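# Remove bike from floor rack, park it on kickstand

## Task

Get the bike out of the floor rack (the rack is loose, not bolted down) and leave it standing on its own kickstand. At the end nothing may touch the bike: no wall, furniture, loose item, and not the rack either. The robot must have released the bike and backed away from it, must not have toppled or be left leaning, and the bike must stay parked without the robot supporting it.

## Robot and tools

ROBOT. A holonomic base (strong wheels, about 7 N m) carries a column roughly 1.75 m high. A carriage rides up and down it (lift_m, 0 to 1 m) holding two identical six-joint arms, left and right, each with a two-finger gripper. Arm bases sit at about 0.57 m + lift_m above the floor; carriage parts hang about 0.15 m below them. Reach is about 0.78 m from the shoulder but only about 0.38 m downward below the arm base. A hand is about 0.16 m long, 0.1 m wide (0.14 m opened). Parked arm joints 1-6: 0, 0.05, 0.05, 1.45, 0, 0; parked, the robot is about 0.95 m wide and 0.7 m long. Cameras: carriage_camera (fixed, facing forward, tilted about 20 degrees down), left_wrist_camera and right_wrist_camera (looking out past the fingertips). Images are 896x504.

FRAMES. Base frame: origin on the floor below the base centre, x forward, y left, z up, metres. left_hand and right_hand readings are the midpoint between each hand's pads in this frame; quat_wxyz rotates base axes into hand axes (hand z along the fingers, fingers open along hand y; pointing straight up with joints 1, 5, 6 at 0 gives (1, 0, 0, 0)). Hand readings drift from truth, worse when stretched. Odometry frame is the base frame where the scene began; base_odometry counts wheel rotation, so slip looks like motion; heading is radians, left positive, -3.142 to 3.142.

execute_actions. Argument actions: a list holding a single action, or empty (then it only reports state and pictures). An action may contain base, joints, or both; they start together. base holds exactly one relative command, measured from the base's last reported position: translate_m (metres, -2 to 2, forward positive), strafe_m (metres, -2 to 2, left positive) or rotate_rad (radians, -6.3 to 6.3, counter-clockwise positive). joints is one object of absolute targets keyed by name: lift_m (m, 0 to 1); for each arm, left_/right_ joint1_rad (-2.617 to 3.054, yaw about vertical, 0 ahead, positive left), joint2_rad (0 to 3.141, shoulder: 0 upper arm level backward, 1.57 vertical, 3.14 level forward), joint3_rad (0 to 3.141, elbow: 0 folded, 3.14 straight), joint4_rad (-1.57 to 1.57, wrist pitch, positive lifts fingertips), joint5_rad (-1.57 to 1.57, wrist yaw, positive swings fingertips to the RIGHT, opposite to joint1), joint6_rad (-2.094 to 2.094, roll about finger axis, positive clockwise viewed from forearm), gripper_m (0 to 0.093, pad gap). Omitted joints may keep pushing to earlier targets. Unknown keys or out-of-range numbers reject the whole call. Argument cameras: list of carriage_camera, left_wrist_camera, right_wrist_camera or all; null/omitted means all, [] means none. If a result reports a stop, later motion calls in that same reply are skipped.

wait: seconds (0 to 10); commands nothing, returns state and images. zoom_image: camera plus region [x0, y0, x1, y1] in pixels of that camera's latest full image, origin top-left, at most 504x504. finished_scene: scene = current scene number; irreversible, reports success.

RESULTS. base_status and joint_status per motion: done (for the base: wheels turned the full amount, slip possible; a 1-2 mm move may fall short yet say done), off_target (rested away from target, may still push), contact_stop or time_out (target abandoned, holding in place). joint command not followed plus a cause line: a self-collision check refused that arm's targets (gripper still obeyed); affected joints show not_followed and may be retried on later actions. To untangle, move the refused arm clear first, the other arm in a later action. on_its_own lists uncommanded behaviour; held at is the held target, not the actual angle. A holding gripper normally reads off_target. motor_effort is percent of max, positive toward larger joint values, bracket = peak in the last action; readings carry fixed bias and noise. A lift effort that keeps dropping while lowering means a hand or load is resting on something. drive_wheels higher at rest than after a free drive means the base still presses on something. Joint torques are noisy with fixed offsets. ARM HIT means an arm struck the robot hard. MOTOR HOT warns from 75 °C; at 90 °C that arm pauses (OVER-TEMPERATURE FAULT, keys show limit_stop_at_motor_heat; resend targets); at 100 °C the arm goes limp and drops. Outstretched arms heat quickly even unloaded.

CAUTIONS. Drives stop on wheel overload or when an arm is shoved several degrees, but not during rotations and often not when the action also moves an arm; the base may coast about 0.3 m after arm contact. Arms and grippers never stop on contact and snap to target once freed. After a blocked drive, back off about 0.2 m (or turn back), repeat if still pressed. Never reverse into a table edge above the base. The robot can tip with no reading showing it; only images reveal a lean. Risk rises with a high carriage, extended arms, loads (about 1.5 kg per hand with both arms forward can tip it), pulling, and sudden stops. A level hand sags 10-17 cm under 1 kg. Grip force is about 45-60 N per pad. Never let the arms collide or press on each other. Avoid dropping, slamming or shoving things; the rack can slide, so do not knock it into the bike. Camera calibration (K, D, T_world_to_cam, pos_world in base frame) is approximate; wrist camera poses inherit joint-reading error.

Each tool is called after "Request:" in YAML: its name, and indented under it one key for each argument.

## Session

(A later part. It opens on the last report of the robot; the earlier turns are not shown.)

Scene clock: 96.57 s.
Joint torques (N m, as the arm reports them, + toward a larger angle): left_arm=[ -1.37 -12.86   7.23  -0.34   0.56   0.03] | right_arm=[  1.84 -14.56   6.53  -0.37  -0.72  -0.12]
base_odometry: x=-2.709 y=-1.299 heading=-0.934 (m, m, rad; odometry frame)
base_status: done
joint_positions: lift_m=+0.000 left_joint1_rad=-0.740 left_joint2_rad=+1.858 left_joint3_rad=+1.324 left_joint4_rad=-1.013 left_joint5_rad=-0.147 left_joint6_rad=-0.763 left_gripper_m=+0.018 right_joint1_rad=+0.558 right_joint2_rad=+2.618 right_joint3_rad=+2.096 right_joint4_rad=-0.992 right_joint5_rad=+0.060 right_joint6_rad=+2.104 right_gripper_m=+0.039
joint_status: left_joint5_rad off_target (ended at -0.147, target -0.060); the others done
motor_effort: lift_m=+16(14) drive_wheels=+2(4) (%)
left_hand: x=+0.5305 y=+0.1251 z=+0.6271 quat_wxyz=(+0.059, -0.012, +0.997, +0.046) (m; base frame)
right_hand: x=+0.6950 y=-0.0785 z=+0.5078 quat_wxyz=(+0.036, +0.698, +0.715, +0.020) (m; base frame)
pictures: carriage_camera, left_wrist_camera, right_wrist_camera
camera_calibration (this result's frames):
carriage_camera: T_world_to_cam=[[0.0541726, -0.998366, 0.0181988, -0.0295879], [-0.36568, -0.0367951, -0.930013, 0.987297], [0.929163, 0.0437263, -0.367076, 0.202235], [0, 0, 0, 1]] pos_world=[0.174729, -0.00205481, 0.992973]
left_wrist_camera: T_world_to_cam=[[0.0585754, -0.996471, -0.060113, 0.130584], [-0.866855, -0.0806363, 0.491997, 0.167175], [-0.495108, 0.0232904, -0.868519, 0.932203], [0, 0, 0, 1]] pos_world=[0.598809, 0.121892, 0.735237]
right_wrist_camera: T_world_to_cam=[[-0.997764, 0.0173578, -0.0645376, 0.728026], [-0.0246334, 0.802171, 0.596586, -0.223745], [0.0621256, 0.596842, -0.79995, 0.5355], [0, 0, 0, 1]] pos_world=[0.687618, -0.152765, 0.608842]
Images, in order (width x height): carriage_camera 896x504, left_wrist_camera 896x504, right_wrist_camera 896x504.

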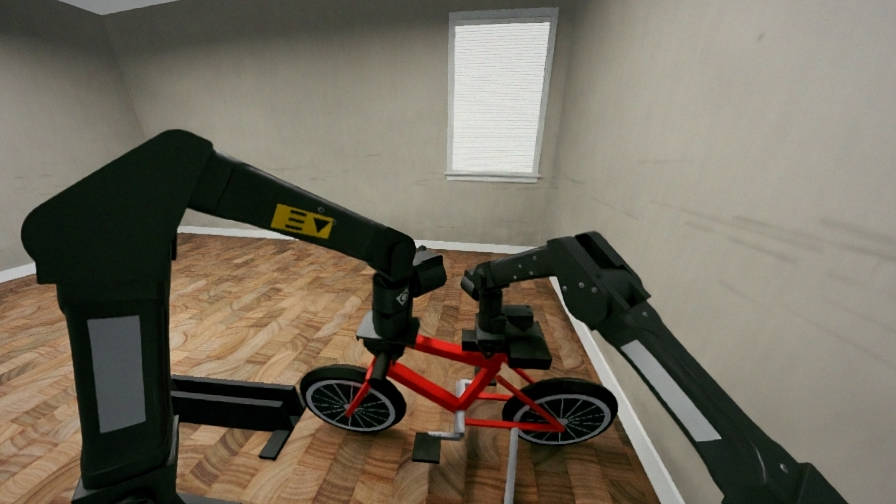

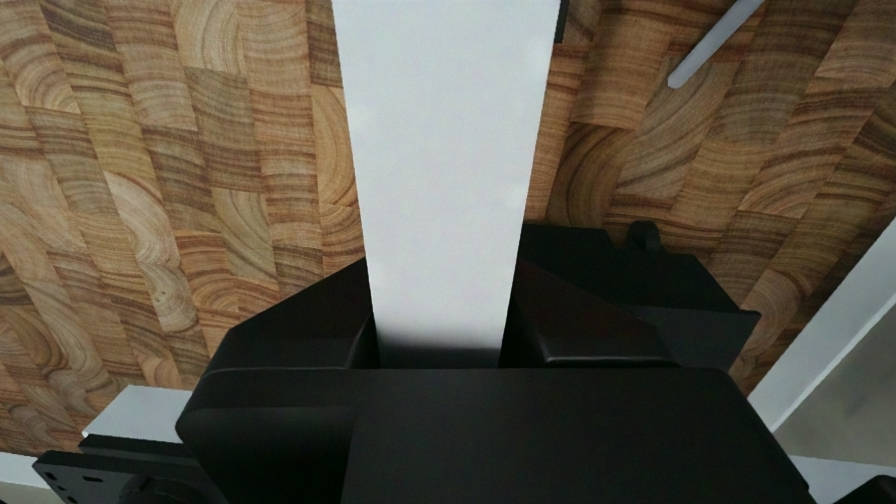

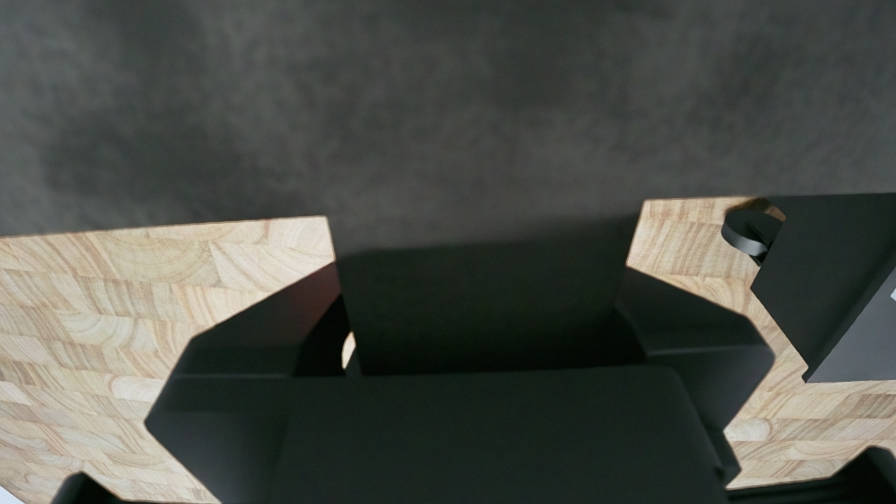

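Request:
execute_actions:
  actions:
    - {"base":{"strafe_m":-0.04},"joints":{"left_joint5_rad":-0.1}}
  cameras: []

Request:
execute_actions:
  actions:
    - {"joints":{"right_gripper_m":0.093}}
  cameras: []

Request:
execute_actions:
  actions:
    - {"joints":{"left_gripper_m":0.04}}
  cameras: []

Request:
execute_actions:
  actions:
    - {"joints":{"left_gripper_m":0.093}}

Scene clock: 119.03 s.
Joint torques (N m, as the arm reports them, + toward a larger angle): left_arm=[ -1.36 -12.83   7.26  -0.34   0.27  -0.03] | right_arm=[  2.14 -14.55   6.54  -0.35  -0.67  -0.12]
base_odometry: x=-2.741 y=-1.323 heading=-0.934 (m, m, rad; odometry frame)
base_status: done
joint_positions: lift_m=+0.000 left_joint1_rad=-0.740 left_joint2_rad=+1.858 left_joint3_rad=+1.324 left_joint4_rad=-1.015 left_joint5_rad=-0.150 left_joint6_rad=-0.756 left_gripper_m=+0.018 right_joint1_rad=+0.554 right_joint2_rad=+2.618 right_joint3_rad=+2.096 right_joint4_rad=-0.993 right_joint5_rad=+0.057 right_joint6_rad=+2.104 right_gripper_m=+0.039
joint_status: left_joint5_rad off_target (ended at -0.150, target -0.100)
motor_effort: lift_m=+15(14) drive_wheels=-2(9) (%)
left_hand: x=+0.5306 y=+0.1256 z=+0.6272 quat_wxyz=(+0.059, -0.009, +0.997, +0.047) (m; base frame)
right_hand: x=+0.6955 y=-0.0796 z=+0.5077 quat_wxyz=(+0.035, +0.699, +0.714, +0.021) (m; base frame)
pictures: none
No camera images: the call's "cameras" was empty. Leave "cameras" out to get every camera's image.

Scene clock: 119.80 s.
Joint torques (N m, as the arm reports them, + toward a larger angle): left_arm=[  0.37 -12.79   7.24  -0.21  -0.04  -0.36] | right_arm=[  0.26 -14.4    6.41   0.1   -0.15  -0.03]
base_odometry: x=-2.741 y=-1.323 heading=-0.934 (m, m, rad; odometry frame)
base_status: not commanded
joint_positions: lift_m=+0.000 left_joint1_rad=-0.762 left_joint2_rad=+1.858 left_joint3_rad=+1.324 left_joint4_rad=-1.028 left_joint5_rad=-0.122 left_joint6_rad=-0.725 left_gripper_m=+0.018 right_joint1_rad=+0.578 right_joint2_rad=+2.618 right_joint3_rad=+2.096 right_joint4_rad=-1.052 right_joint5_rad=-0.001 right_joint6_rad=+2.098 right_gripper_m=+0.093
joint_status: all done
on_its_own: left_joint5_rad moved +0.028 toward your old target -0.100
motor_effort: lift_m=+15(14) drive_wheels=-1(1) (%)
left_hand: x=+0.5205 y=+0.1186 z=+0.6265 quat_wxyz=(+0.045, +0.018, +0.998, +0.042) (m; base frame)
right_hand: x=+0.6717 y=-0.0690 z=+0.5071 quat_wxyz=(-0.001, +0.689, +0.725, -0.001) (m; base frame)
pictures: none
No camera images: the call's "cameras" was empty. Leave "cameras" out to get every camera's image.

Scene clock: 120.77 s.
Joint torques (N m, as the arm reports them, + toward a larger angle): left_arm=[  0.39 -10.66   7.16  -0.02  -0.37  -0.04] | right_arm=[ -2.07 -15.16   7.02   0.76   0.48  -0.09]
base_odometry: x=-2.741 y=-1.323 heading=-0.934 (m, m, rad; odometry frame)
base_status: not commanded
joint_positions: lift_m=+0.000 left_joint1_rad=-0.764 left_joint2_rad=+1.834 left_joint3_rad=+1.326 left_joint4_rad=-1.046 left_joint5_rad=-0.074 left_joint6_rad=-0.755 left_gripper_m=+0.040 right_joint1_rad=+0.606 right_joint2_rad=+2.632 right_joint3_rad=+2.083 right_joint4_rad=-1.154 right_joint5_rad=-0.070 right_joint6_rad=+2.104 right_gripper_m=+0.093
joint_status: all done
motor_effort: lift_m=+15(15) drive_wheels=-1(1) (%)
left_hand: x=+0.5128 y=+0.1137 z=+0.6336 quat_wxyz=(+0.031, +0.004, +0.999, +0.021) (m; base frame)
right_hand: x=+0.6310 y=-0.0660 z=+0.4998 quat_wxyz=(-0.048, +0.680, +0.729, -0.057) (m; base frame)
pictures: none
No camera images: the call's "cameras" was empty. Leave "cameras" out to get every camera's image.

Scene clock: 121.57 s.
Joint torques (N m, as the arm reports them, + toward a larger angle): left_arm=[  0.4  -10.63   7.1    0.09  -0.25  -0.03] | right_arm=[ -2.   -15.17   6.95   0.75   0.51  -0.1 ]
base_odometry: x=-2.741 y=-1.323 heading=-0.934 (m, m, rad; odometry frame)
base_status: not commanded
joint_positions: lift_m=+0.000 left_joint1_rad=-0.764 left_joint2_rad=+1.834 left_joint3_rad=+1.326 left_joint4_rad=-1.062 left_joint5_rad=-0.087 left_joint6_rad=-0.756 left_gripper_m=+0.093 right_joint1_rad=+0.606 right_joint2_rad=+2.632 right_joint3_rad=+2.083 right_joint4_rad=-1.158 right_joint5_rad=-0.074 right_joint6_rad=+2.104 right_gripper_m=+0.093
joint_status: all done
motor_effort: lift_m=+14(13) drive_wheels=-1(1) (%)
left_hand: x=+0.5115 y=+0.1181 z=+0.6338 quat_wxyz=(+0.030, +0.004, +0.999, +0.031) (m; base frame)
right_hand: x=+0.6298 y=-0.0659 z=+0.4998 quat_wxyz=(-0.051, +0.680, +0.729, -0.058) (m; base frame)
pictures: carriage_camera, left_wrist_camera, right_wrist_camera
camera_calibration (this result's frames):
carriage_camera: T_world_to_cam=[[0.0541726, -0.998366, 0.0181988, -0.0295879], [-0.36568, -0.0367951, -0.930013, 0.987297], [0.929163, 0.0437263, -0.367076, 0.202235], [0, 0, 0, 1]] pos_world=[0.174729, -0.00205481, 0.992973]
left_wrist_camera: T_world_to_cam=[[0.0243084, -0.999106, -0.0345993, 0.126783], [-0.838611, -0.0392188, 0.543318, 0.0949507], [-0.544189, 0.0158081, -0.838814, 0.935898], [0, 0, 0, 1]] pos_world=[0.58585, 0.115598, 0.737843]
right_wrist_camera: T_world_to_cam=[[-0.985205, -0.0257113, 0.169442, 0.534611], [0.0814546, 0.799628, 0.594946, -0.296869], [-0.150787, 0.599945, -0.785703, 0.652781], [0, 0, 0, 1]] pos_world=[0.649314, -0.140502, 0.598927]
Images, in order (width x height): carriage_camera 896x504, left_wrist_camera 896x504, right_wrist_camera 896x504.

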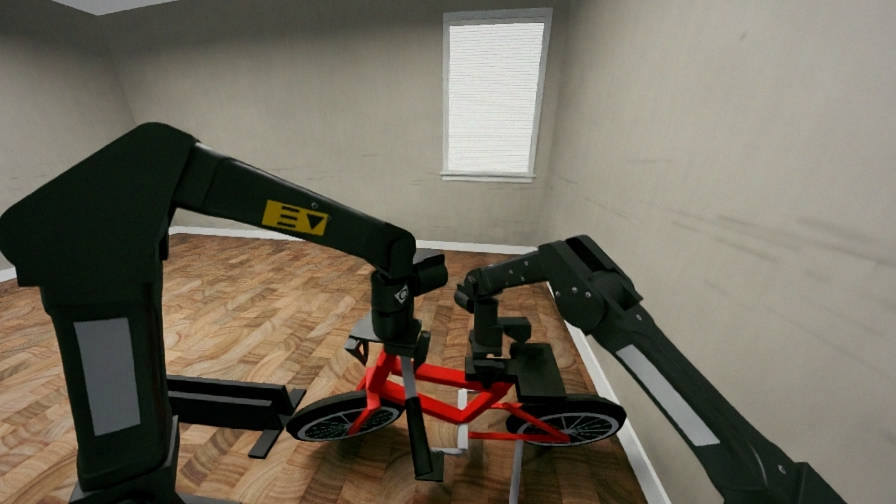

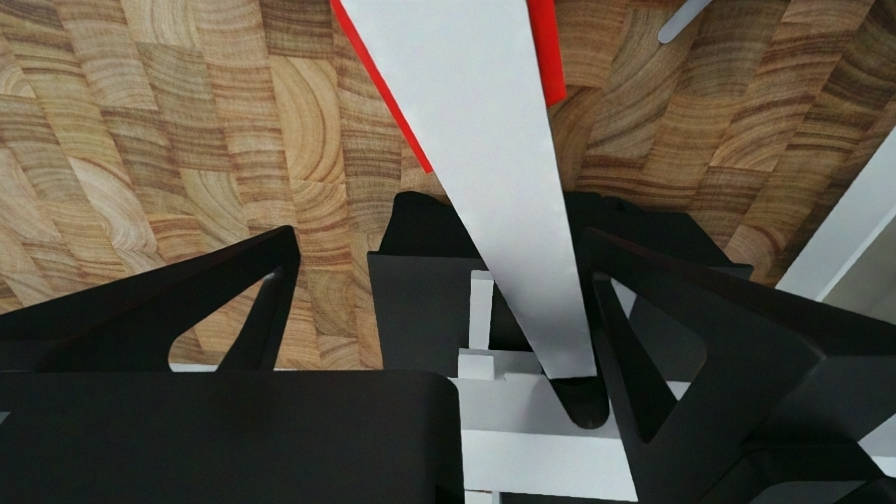

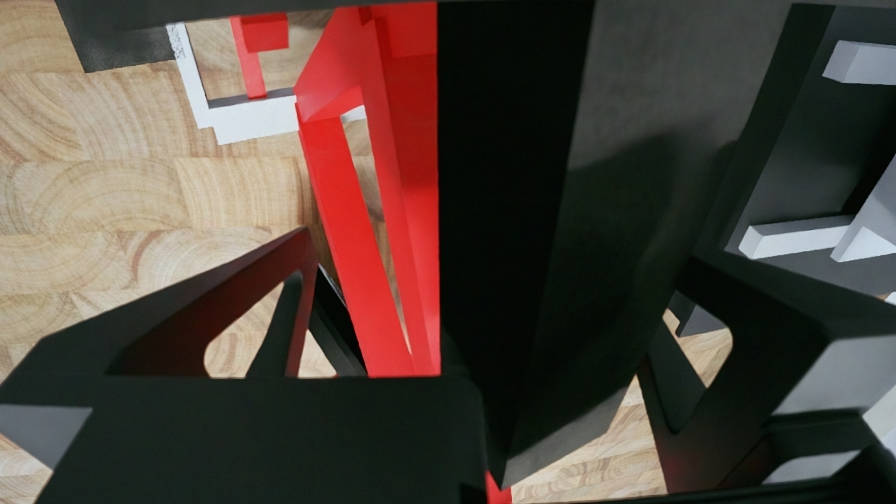

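Request:
execute_actions:
  actions:
    - {"base":{"translate_m":-0.04},"joints":{"right_gripper_m":0.093,"right_joint5_rad":-0.02}}

Scene clock: 124.60 s.
Joint torques (N m, as the arm reports them, + toward a larger angle): left_arm=[  0.35 -10.52   7.17  -0.17  -0.26   0.04] | right_arm=[ -0.21 -14.78   7.18   0.26   0.06  -0.03]
base_odometry: x=-2.765 y=-1.291 heading=-0.935 (m, m, rad; odometry frame)
base_status: done
joint_positions: lift_m=+0.000 left_joint1_rad=-0.764 left_joint2_rad=+1.832 left_joint3_rad=+1.326 left_joint4_rad=-1.025 left_joint5_rad=-0.089 left_joint6_rad=-0.762 left_gripper_m=+0.093 right_joint1_rad=+0.584 right_joint2_rad=+2.624 right_joint3_rad=+2.083 right_joint4_rad=-1.085 right_joint5_rad=-0.031 right_joint6_rad=+2.098 right_gripper_m=+0.093
joint_status: all done
motor_effort: lift_m=+13(13) drive_wheels=-2(4) (%)
left_hand: x=+0.5184 y=+0.1120 z=+0.6346 quat_wxyz=(+0.045, +0.000, +0.999, +0.018) (m; base frame)
right_hand: x=+0.6559 y=-0.0699 z=+0.5013 quat_wxyz=(-0.021, +0.687, +0.726, -0.024) (m; base frame)
pictures: carriage_camera, left_wrist_camera, right_wrist_camera
camera_calibration (this result's frames):
carriage_camera: T_world_to_cam=[[0.0541726, -0.998366, 0.0181988, -0.0295879], [-0.36568, -0.0367951, -0.930013, 0.987297], [0.929163, 0.0437263, -0.367076, 0.202235], [0, 0, 0, 1]] pos_world=[0.174729, -0.00205481, 0.992973]
left_wrist_camera: T_world_to_cam=[[0.0314326, -0.999476, -0.00776757, 0.0998591], [-0.854187, -0.0308973, 0.519047, 0.122562], [-0.519015, -0.00968006, -0.85471, 0.940305], [0, 0, 0, 1]] pos_world=[0.589584, 0.112696, 0.740848]
right_wrist_camera: T_world_to_cam=[[-0.996718, -0.0143947, 0.0796656, 0.613245], [0.0371661, 0.792869, 0.608258, -0.274775], [-0.0719201, 0.609222, -0.789731, 0.611225], [0, 0, 0, 1]] pos_world=[0.665404, -0.145684, 0.600983]
Images, in order (width x height): carriage_camera 896x504, left_wrist_camera 896x504, right_wrist_camera 896x504.

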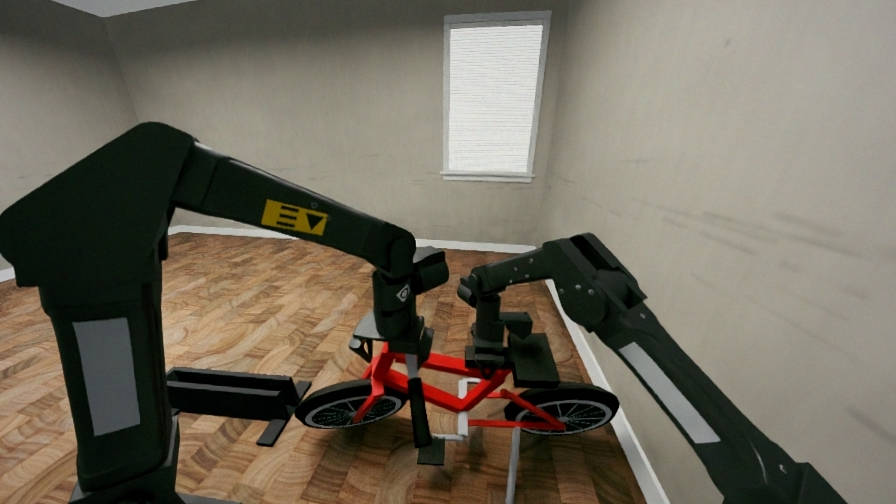

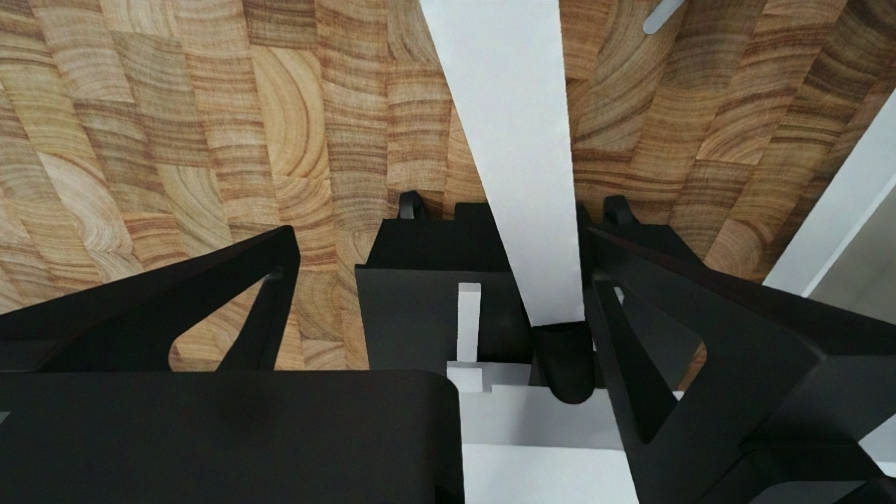

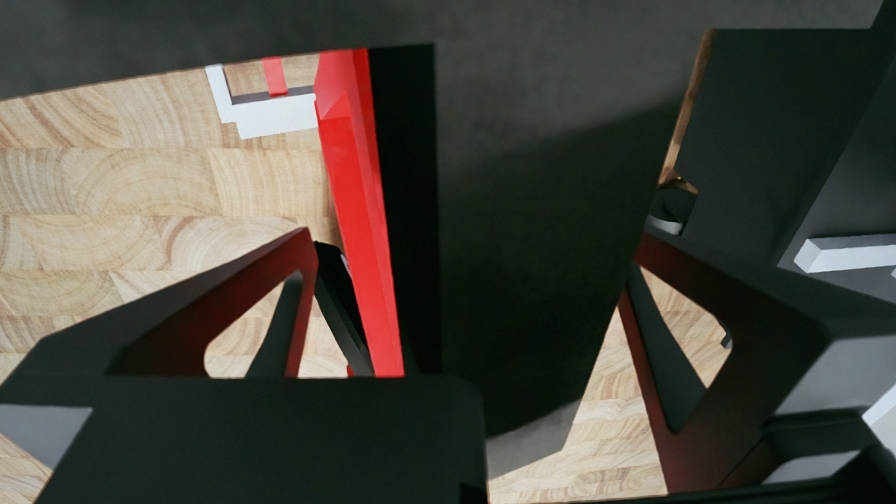

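Request:
execute_actions:
  actions:
    - {"base":{"translate_m":-0.015},"joints":{"right_gripper_m":0.093}}
  cameras: []

Request:
execute_actions:
  actions:
    - {"joints":{"lift_m":0.25}}
  cameras: []

Request:
execute_actions:
  actions:
    - {"base":{"translate_m":-0.45},"joints":{"left_joint2_rad":0.8,"left_joint3_rad":0.8,"right_joint2_rad":1.2,"right_joint3_rad":1.2,"left_joint1_rad":0,"right_joint1_rad":0.2}}

Request:
zoom_image:
  camera: "carriage_camera"
  region: [220,230,660,450]

Scene clock: 130.27 s.
Joint torques (N m, as the arm reports them, + toward a larger angle): left_arm=[  0.39 -10.58   7.14  -0.25  -0.26   0.04] | right_arm=[ -0.18 -14.68   7.15   0.24   0.05  -0.03]
base_odometry: x=-2.774 y=-1.279 heading=-0.935 (m, m, rad; odometry frame)
base_status: done
joint_positions: lift_m=+0.000 left_joint1_rad=-0.764 left_joint2_rad=+1.832 left_joint3_rad=+1.326 left_joint4_rad=-1.015 left_joint5_rad=-0.089 left_joint6_rad=-0.763 left_gripper_m=+0.093 right_joint1_rad=+0.584 right_joint2_rad=+2.623 right_joint3_rad=+2.083 right_joint4_rad=-1.081 right_joint5_rad=-0.030 right_joint6_rad=+2.098 right_gripper_m=+0.093
joint_status: all done
motor_effort: lift_m=+15(14) drive_wheels=-2(6) (%)
left_hand: x=+0.5200 y=+0.1103 z=+0.6347 quat_wxyz=(+0.048, -0.001, +0.999, +0.015) (m; base frame)
right_hand: x=+0.6572 y=-0.0693 z=+0.5019 quat_wxyz=(-0.020, +0.687, +0.726, -0.021) (m; base frame)
pictures: none
No camera images: the call's "cameras" was empty. Leave "cameras" out to get every camera's image.

Scene clock: 131.80 s.
Joint torques (N m, as the arm reports them, + toward a larger angle): left_arm=[ 0.37 -9.9   7.05  0.25 -0.21  0.04] | right_arm=[ -0.12 -13.54   6.74   0.26   0.02  -0.01]
base_odometry: x=-2.774 y=-1.279 heading=-0.935 (m, m, rad; odometry frame)
base_status: not commanded
joint_positions: lift_m=+0.250 left_joint1_rad=-0.764 left_joint2_rad=+1.826 left_joint3_rad=+1.326 left_joint4_rad=-1.082 left_joint5_rad=-0.095 left_joint6_rad=-0.763 left_gripper_m=+0.093 right_joint1_rad=+0.584 right_joint2_rad=+2.606 right_joint3_rad=+2.090 right_joint4_rad=-1.076 right_joint5_rad=-0.027 right_joint6_rad=+2.098 right_gripper_m=+0.093
joint_status: all done
motor_effort: lift_m=+17(20) drive_wheels=-1(2) (%)
left_hand: x=+0.5092 y=+0.1222 z=+0.8859 quat_wxyz=(+0.029, +0.000, +0.999, +0.038) (m; base frame)
right_hand: x=+0.6630 y=-0.0660 z=+0.7608 quat_wxyz=(-0.016, +0.687, +0.727, -0.007) (m; base frame)
pictures: none
No camera images: the call's "cameras" was empty. Leave "cameras" out to get every camera's image.

Scene clock: 134.87 s.
Joint torques (N m, as the arm reports them, + toward a larger angle): left_arm=[ 0.61 -1.57  5.44  1.3  -0.15  0.06] | right_arm=[ 0.55 -3.83  5.4   1.22 -0.09 -0.06]
base_odometry: x=-3.041 y=-0.917 heading=-0.935 (m, m, rad; odometry frame)
base_status: done
joint_positions: lift_m=+0.250 left_joint1_rad=-0.007 left_joint2_rad=+0.811 left_joint3_rad=+0.823 left_joint4_rad=-1.085 left_joint5_rad=-0.100 left_joint6_rad=-0.763 left_gripper_m=+0.093 right_joint1_rad=+0.194 right_joint2_rad=+1.202 right_joint3_rad=+1.227 right_joint4_rad=-1.058 right_joint5_rad=-0.017 right_joint6_rad=+2.097 right_gripper_m=+0.093
joint_status: all done
motor_effort: lift_m=+17(17) drive_wheels=+0(8) (%)
left_hand: x=+0.4606 y=+0.3526 z=+0.9793 quat_wxyz=(+0.246, -0.369, +0.895, -0.048) (m; base frame)
right_hand: x=+0.5492 y=-0.2774 z=+1.0416 quat_wxyz=(+0.102, +0.784, +0.562, +0.245) (m; base frame)
pictures: carriage_camera, left_wrist_camera, right_wrist_camera
camera_calibration (this result's frames):
carriage_camera: T_world_to_cam=[[0.0541726, -0.998366, 0.0181988, -0.0341282], [-0.36568, -0.0367951, -0.930013, 1.21932], [0.929163, 0.0437263, -0.367076, 0.293813], [0, 0, 0, 1]] pos_world=[0.174729, -0.00205481, 1.24245]
left_wrist_camera: T_world_to_cam=[[0.642884, -0.703853, 0.302145, -0.34452], [-0.764539, -0.613703, 0.1971, 0.381302], [0.0466978, -0.357714, -0.932663, 1.14573], [0, 0, 0, 1]] pos_world=[0.459503, 0.401358, 1.09752]
right_wrist_camera: T_world_to_cam=[[-0.826781, 0.384408, -0.410686, 0.988939], [-0.0750784, 0.648138, 0.757813, -0.569256], [0.557491, 0.657379, -0.507008, 0.529888], [0, 0, 0, 1]] pos_world=[0.47949, -0.359537, 1.10619]
Images, in order (width x height): carriage_camera 896x504, left_wrist_camera 896x504, right_wrist_camera 896x504.

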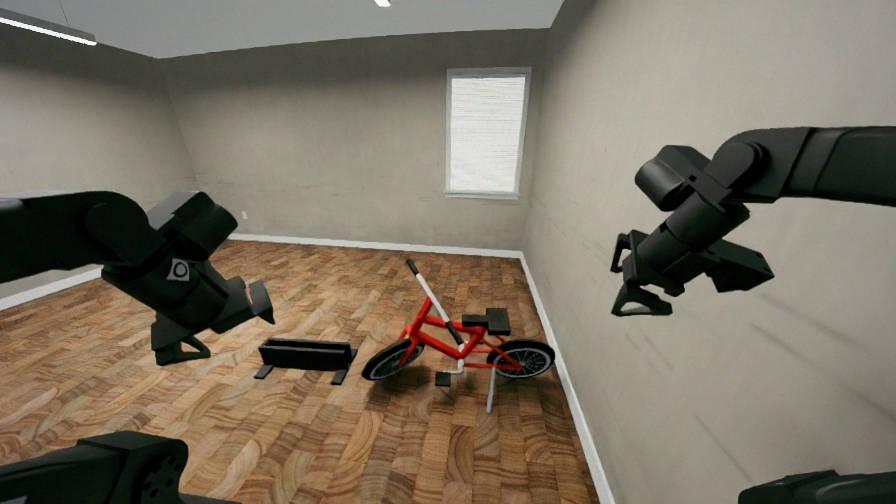

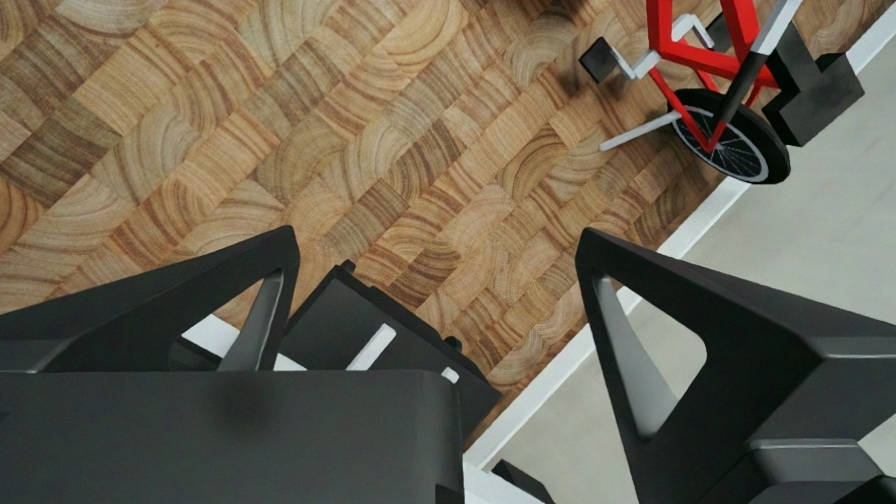

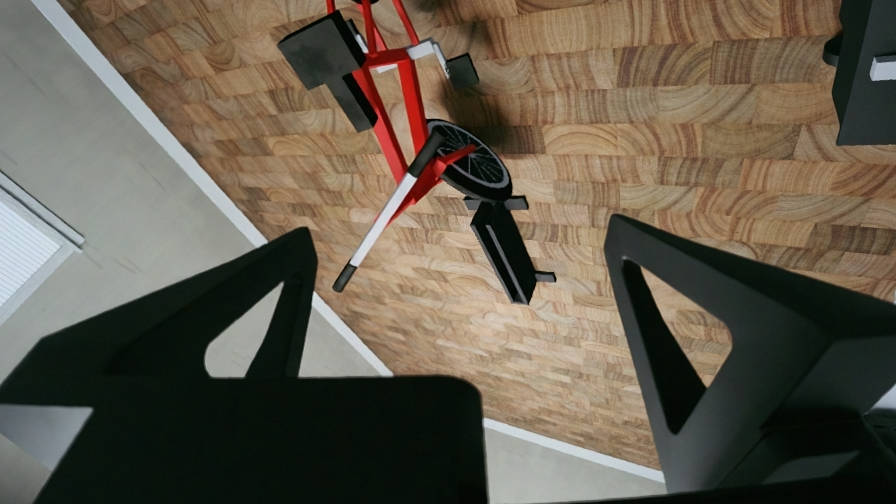

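Region (220, 230, 660, 450) of carriage_camera's 896x504 image, scaled by 1.145, with more detail than that image has.

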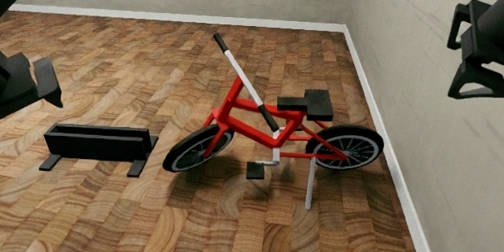

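Request:
zoom_image:
  camera: "carriage_camera"
  region: [480,310,620,410]

Request:
zoom_image:
  camera: "carriage_camera"
  region: [310,320,430,400]

Region (480, 310, 620, 410) of carriage_camera's 896x504 image, scaled by 3.600, with more detail than that image has; it fills the top 360 rows of this view, and the rest is white.

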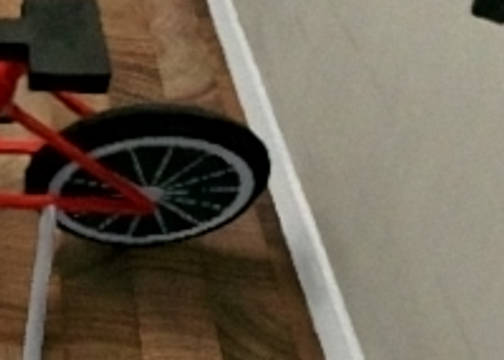

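Region (310, 320, 430, 400) of carriage_camera's 896x504 image, scaled by 4.200, with more detail than that image has.

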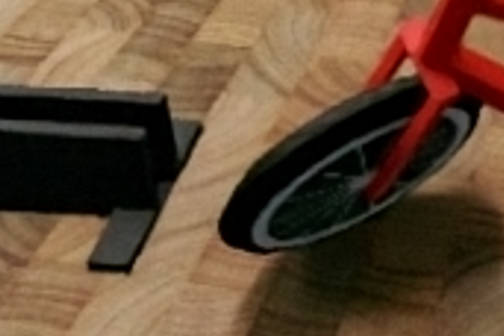

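Request:
finished_scene:
  scene: 2

The scene is finished: the task was done.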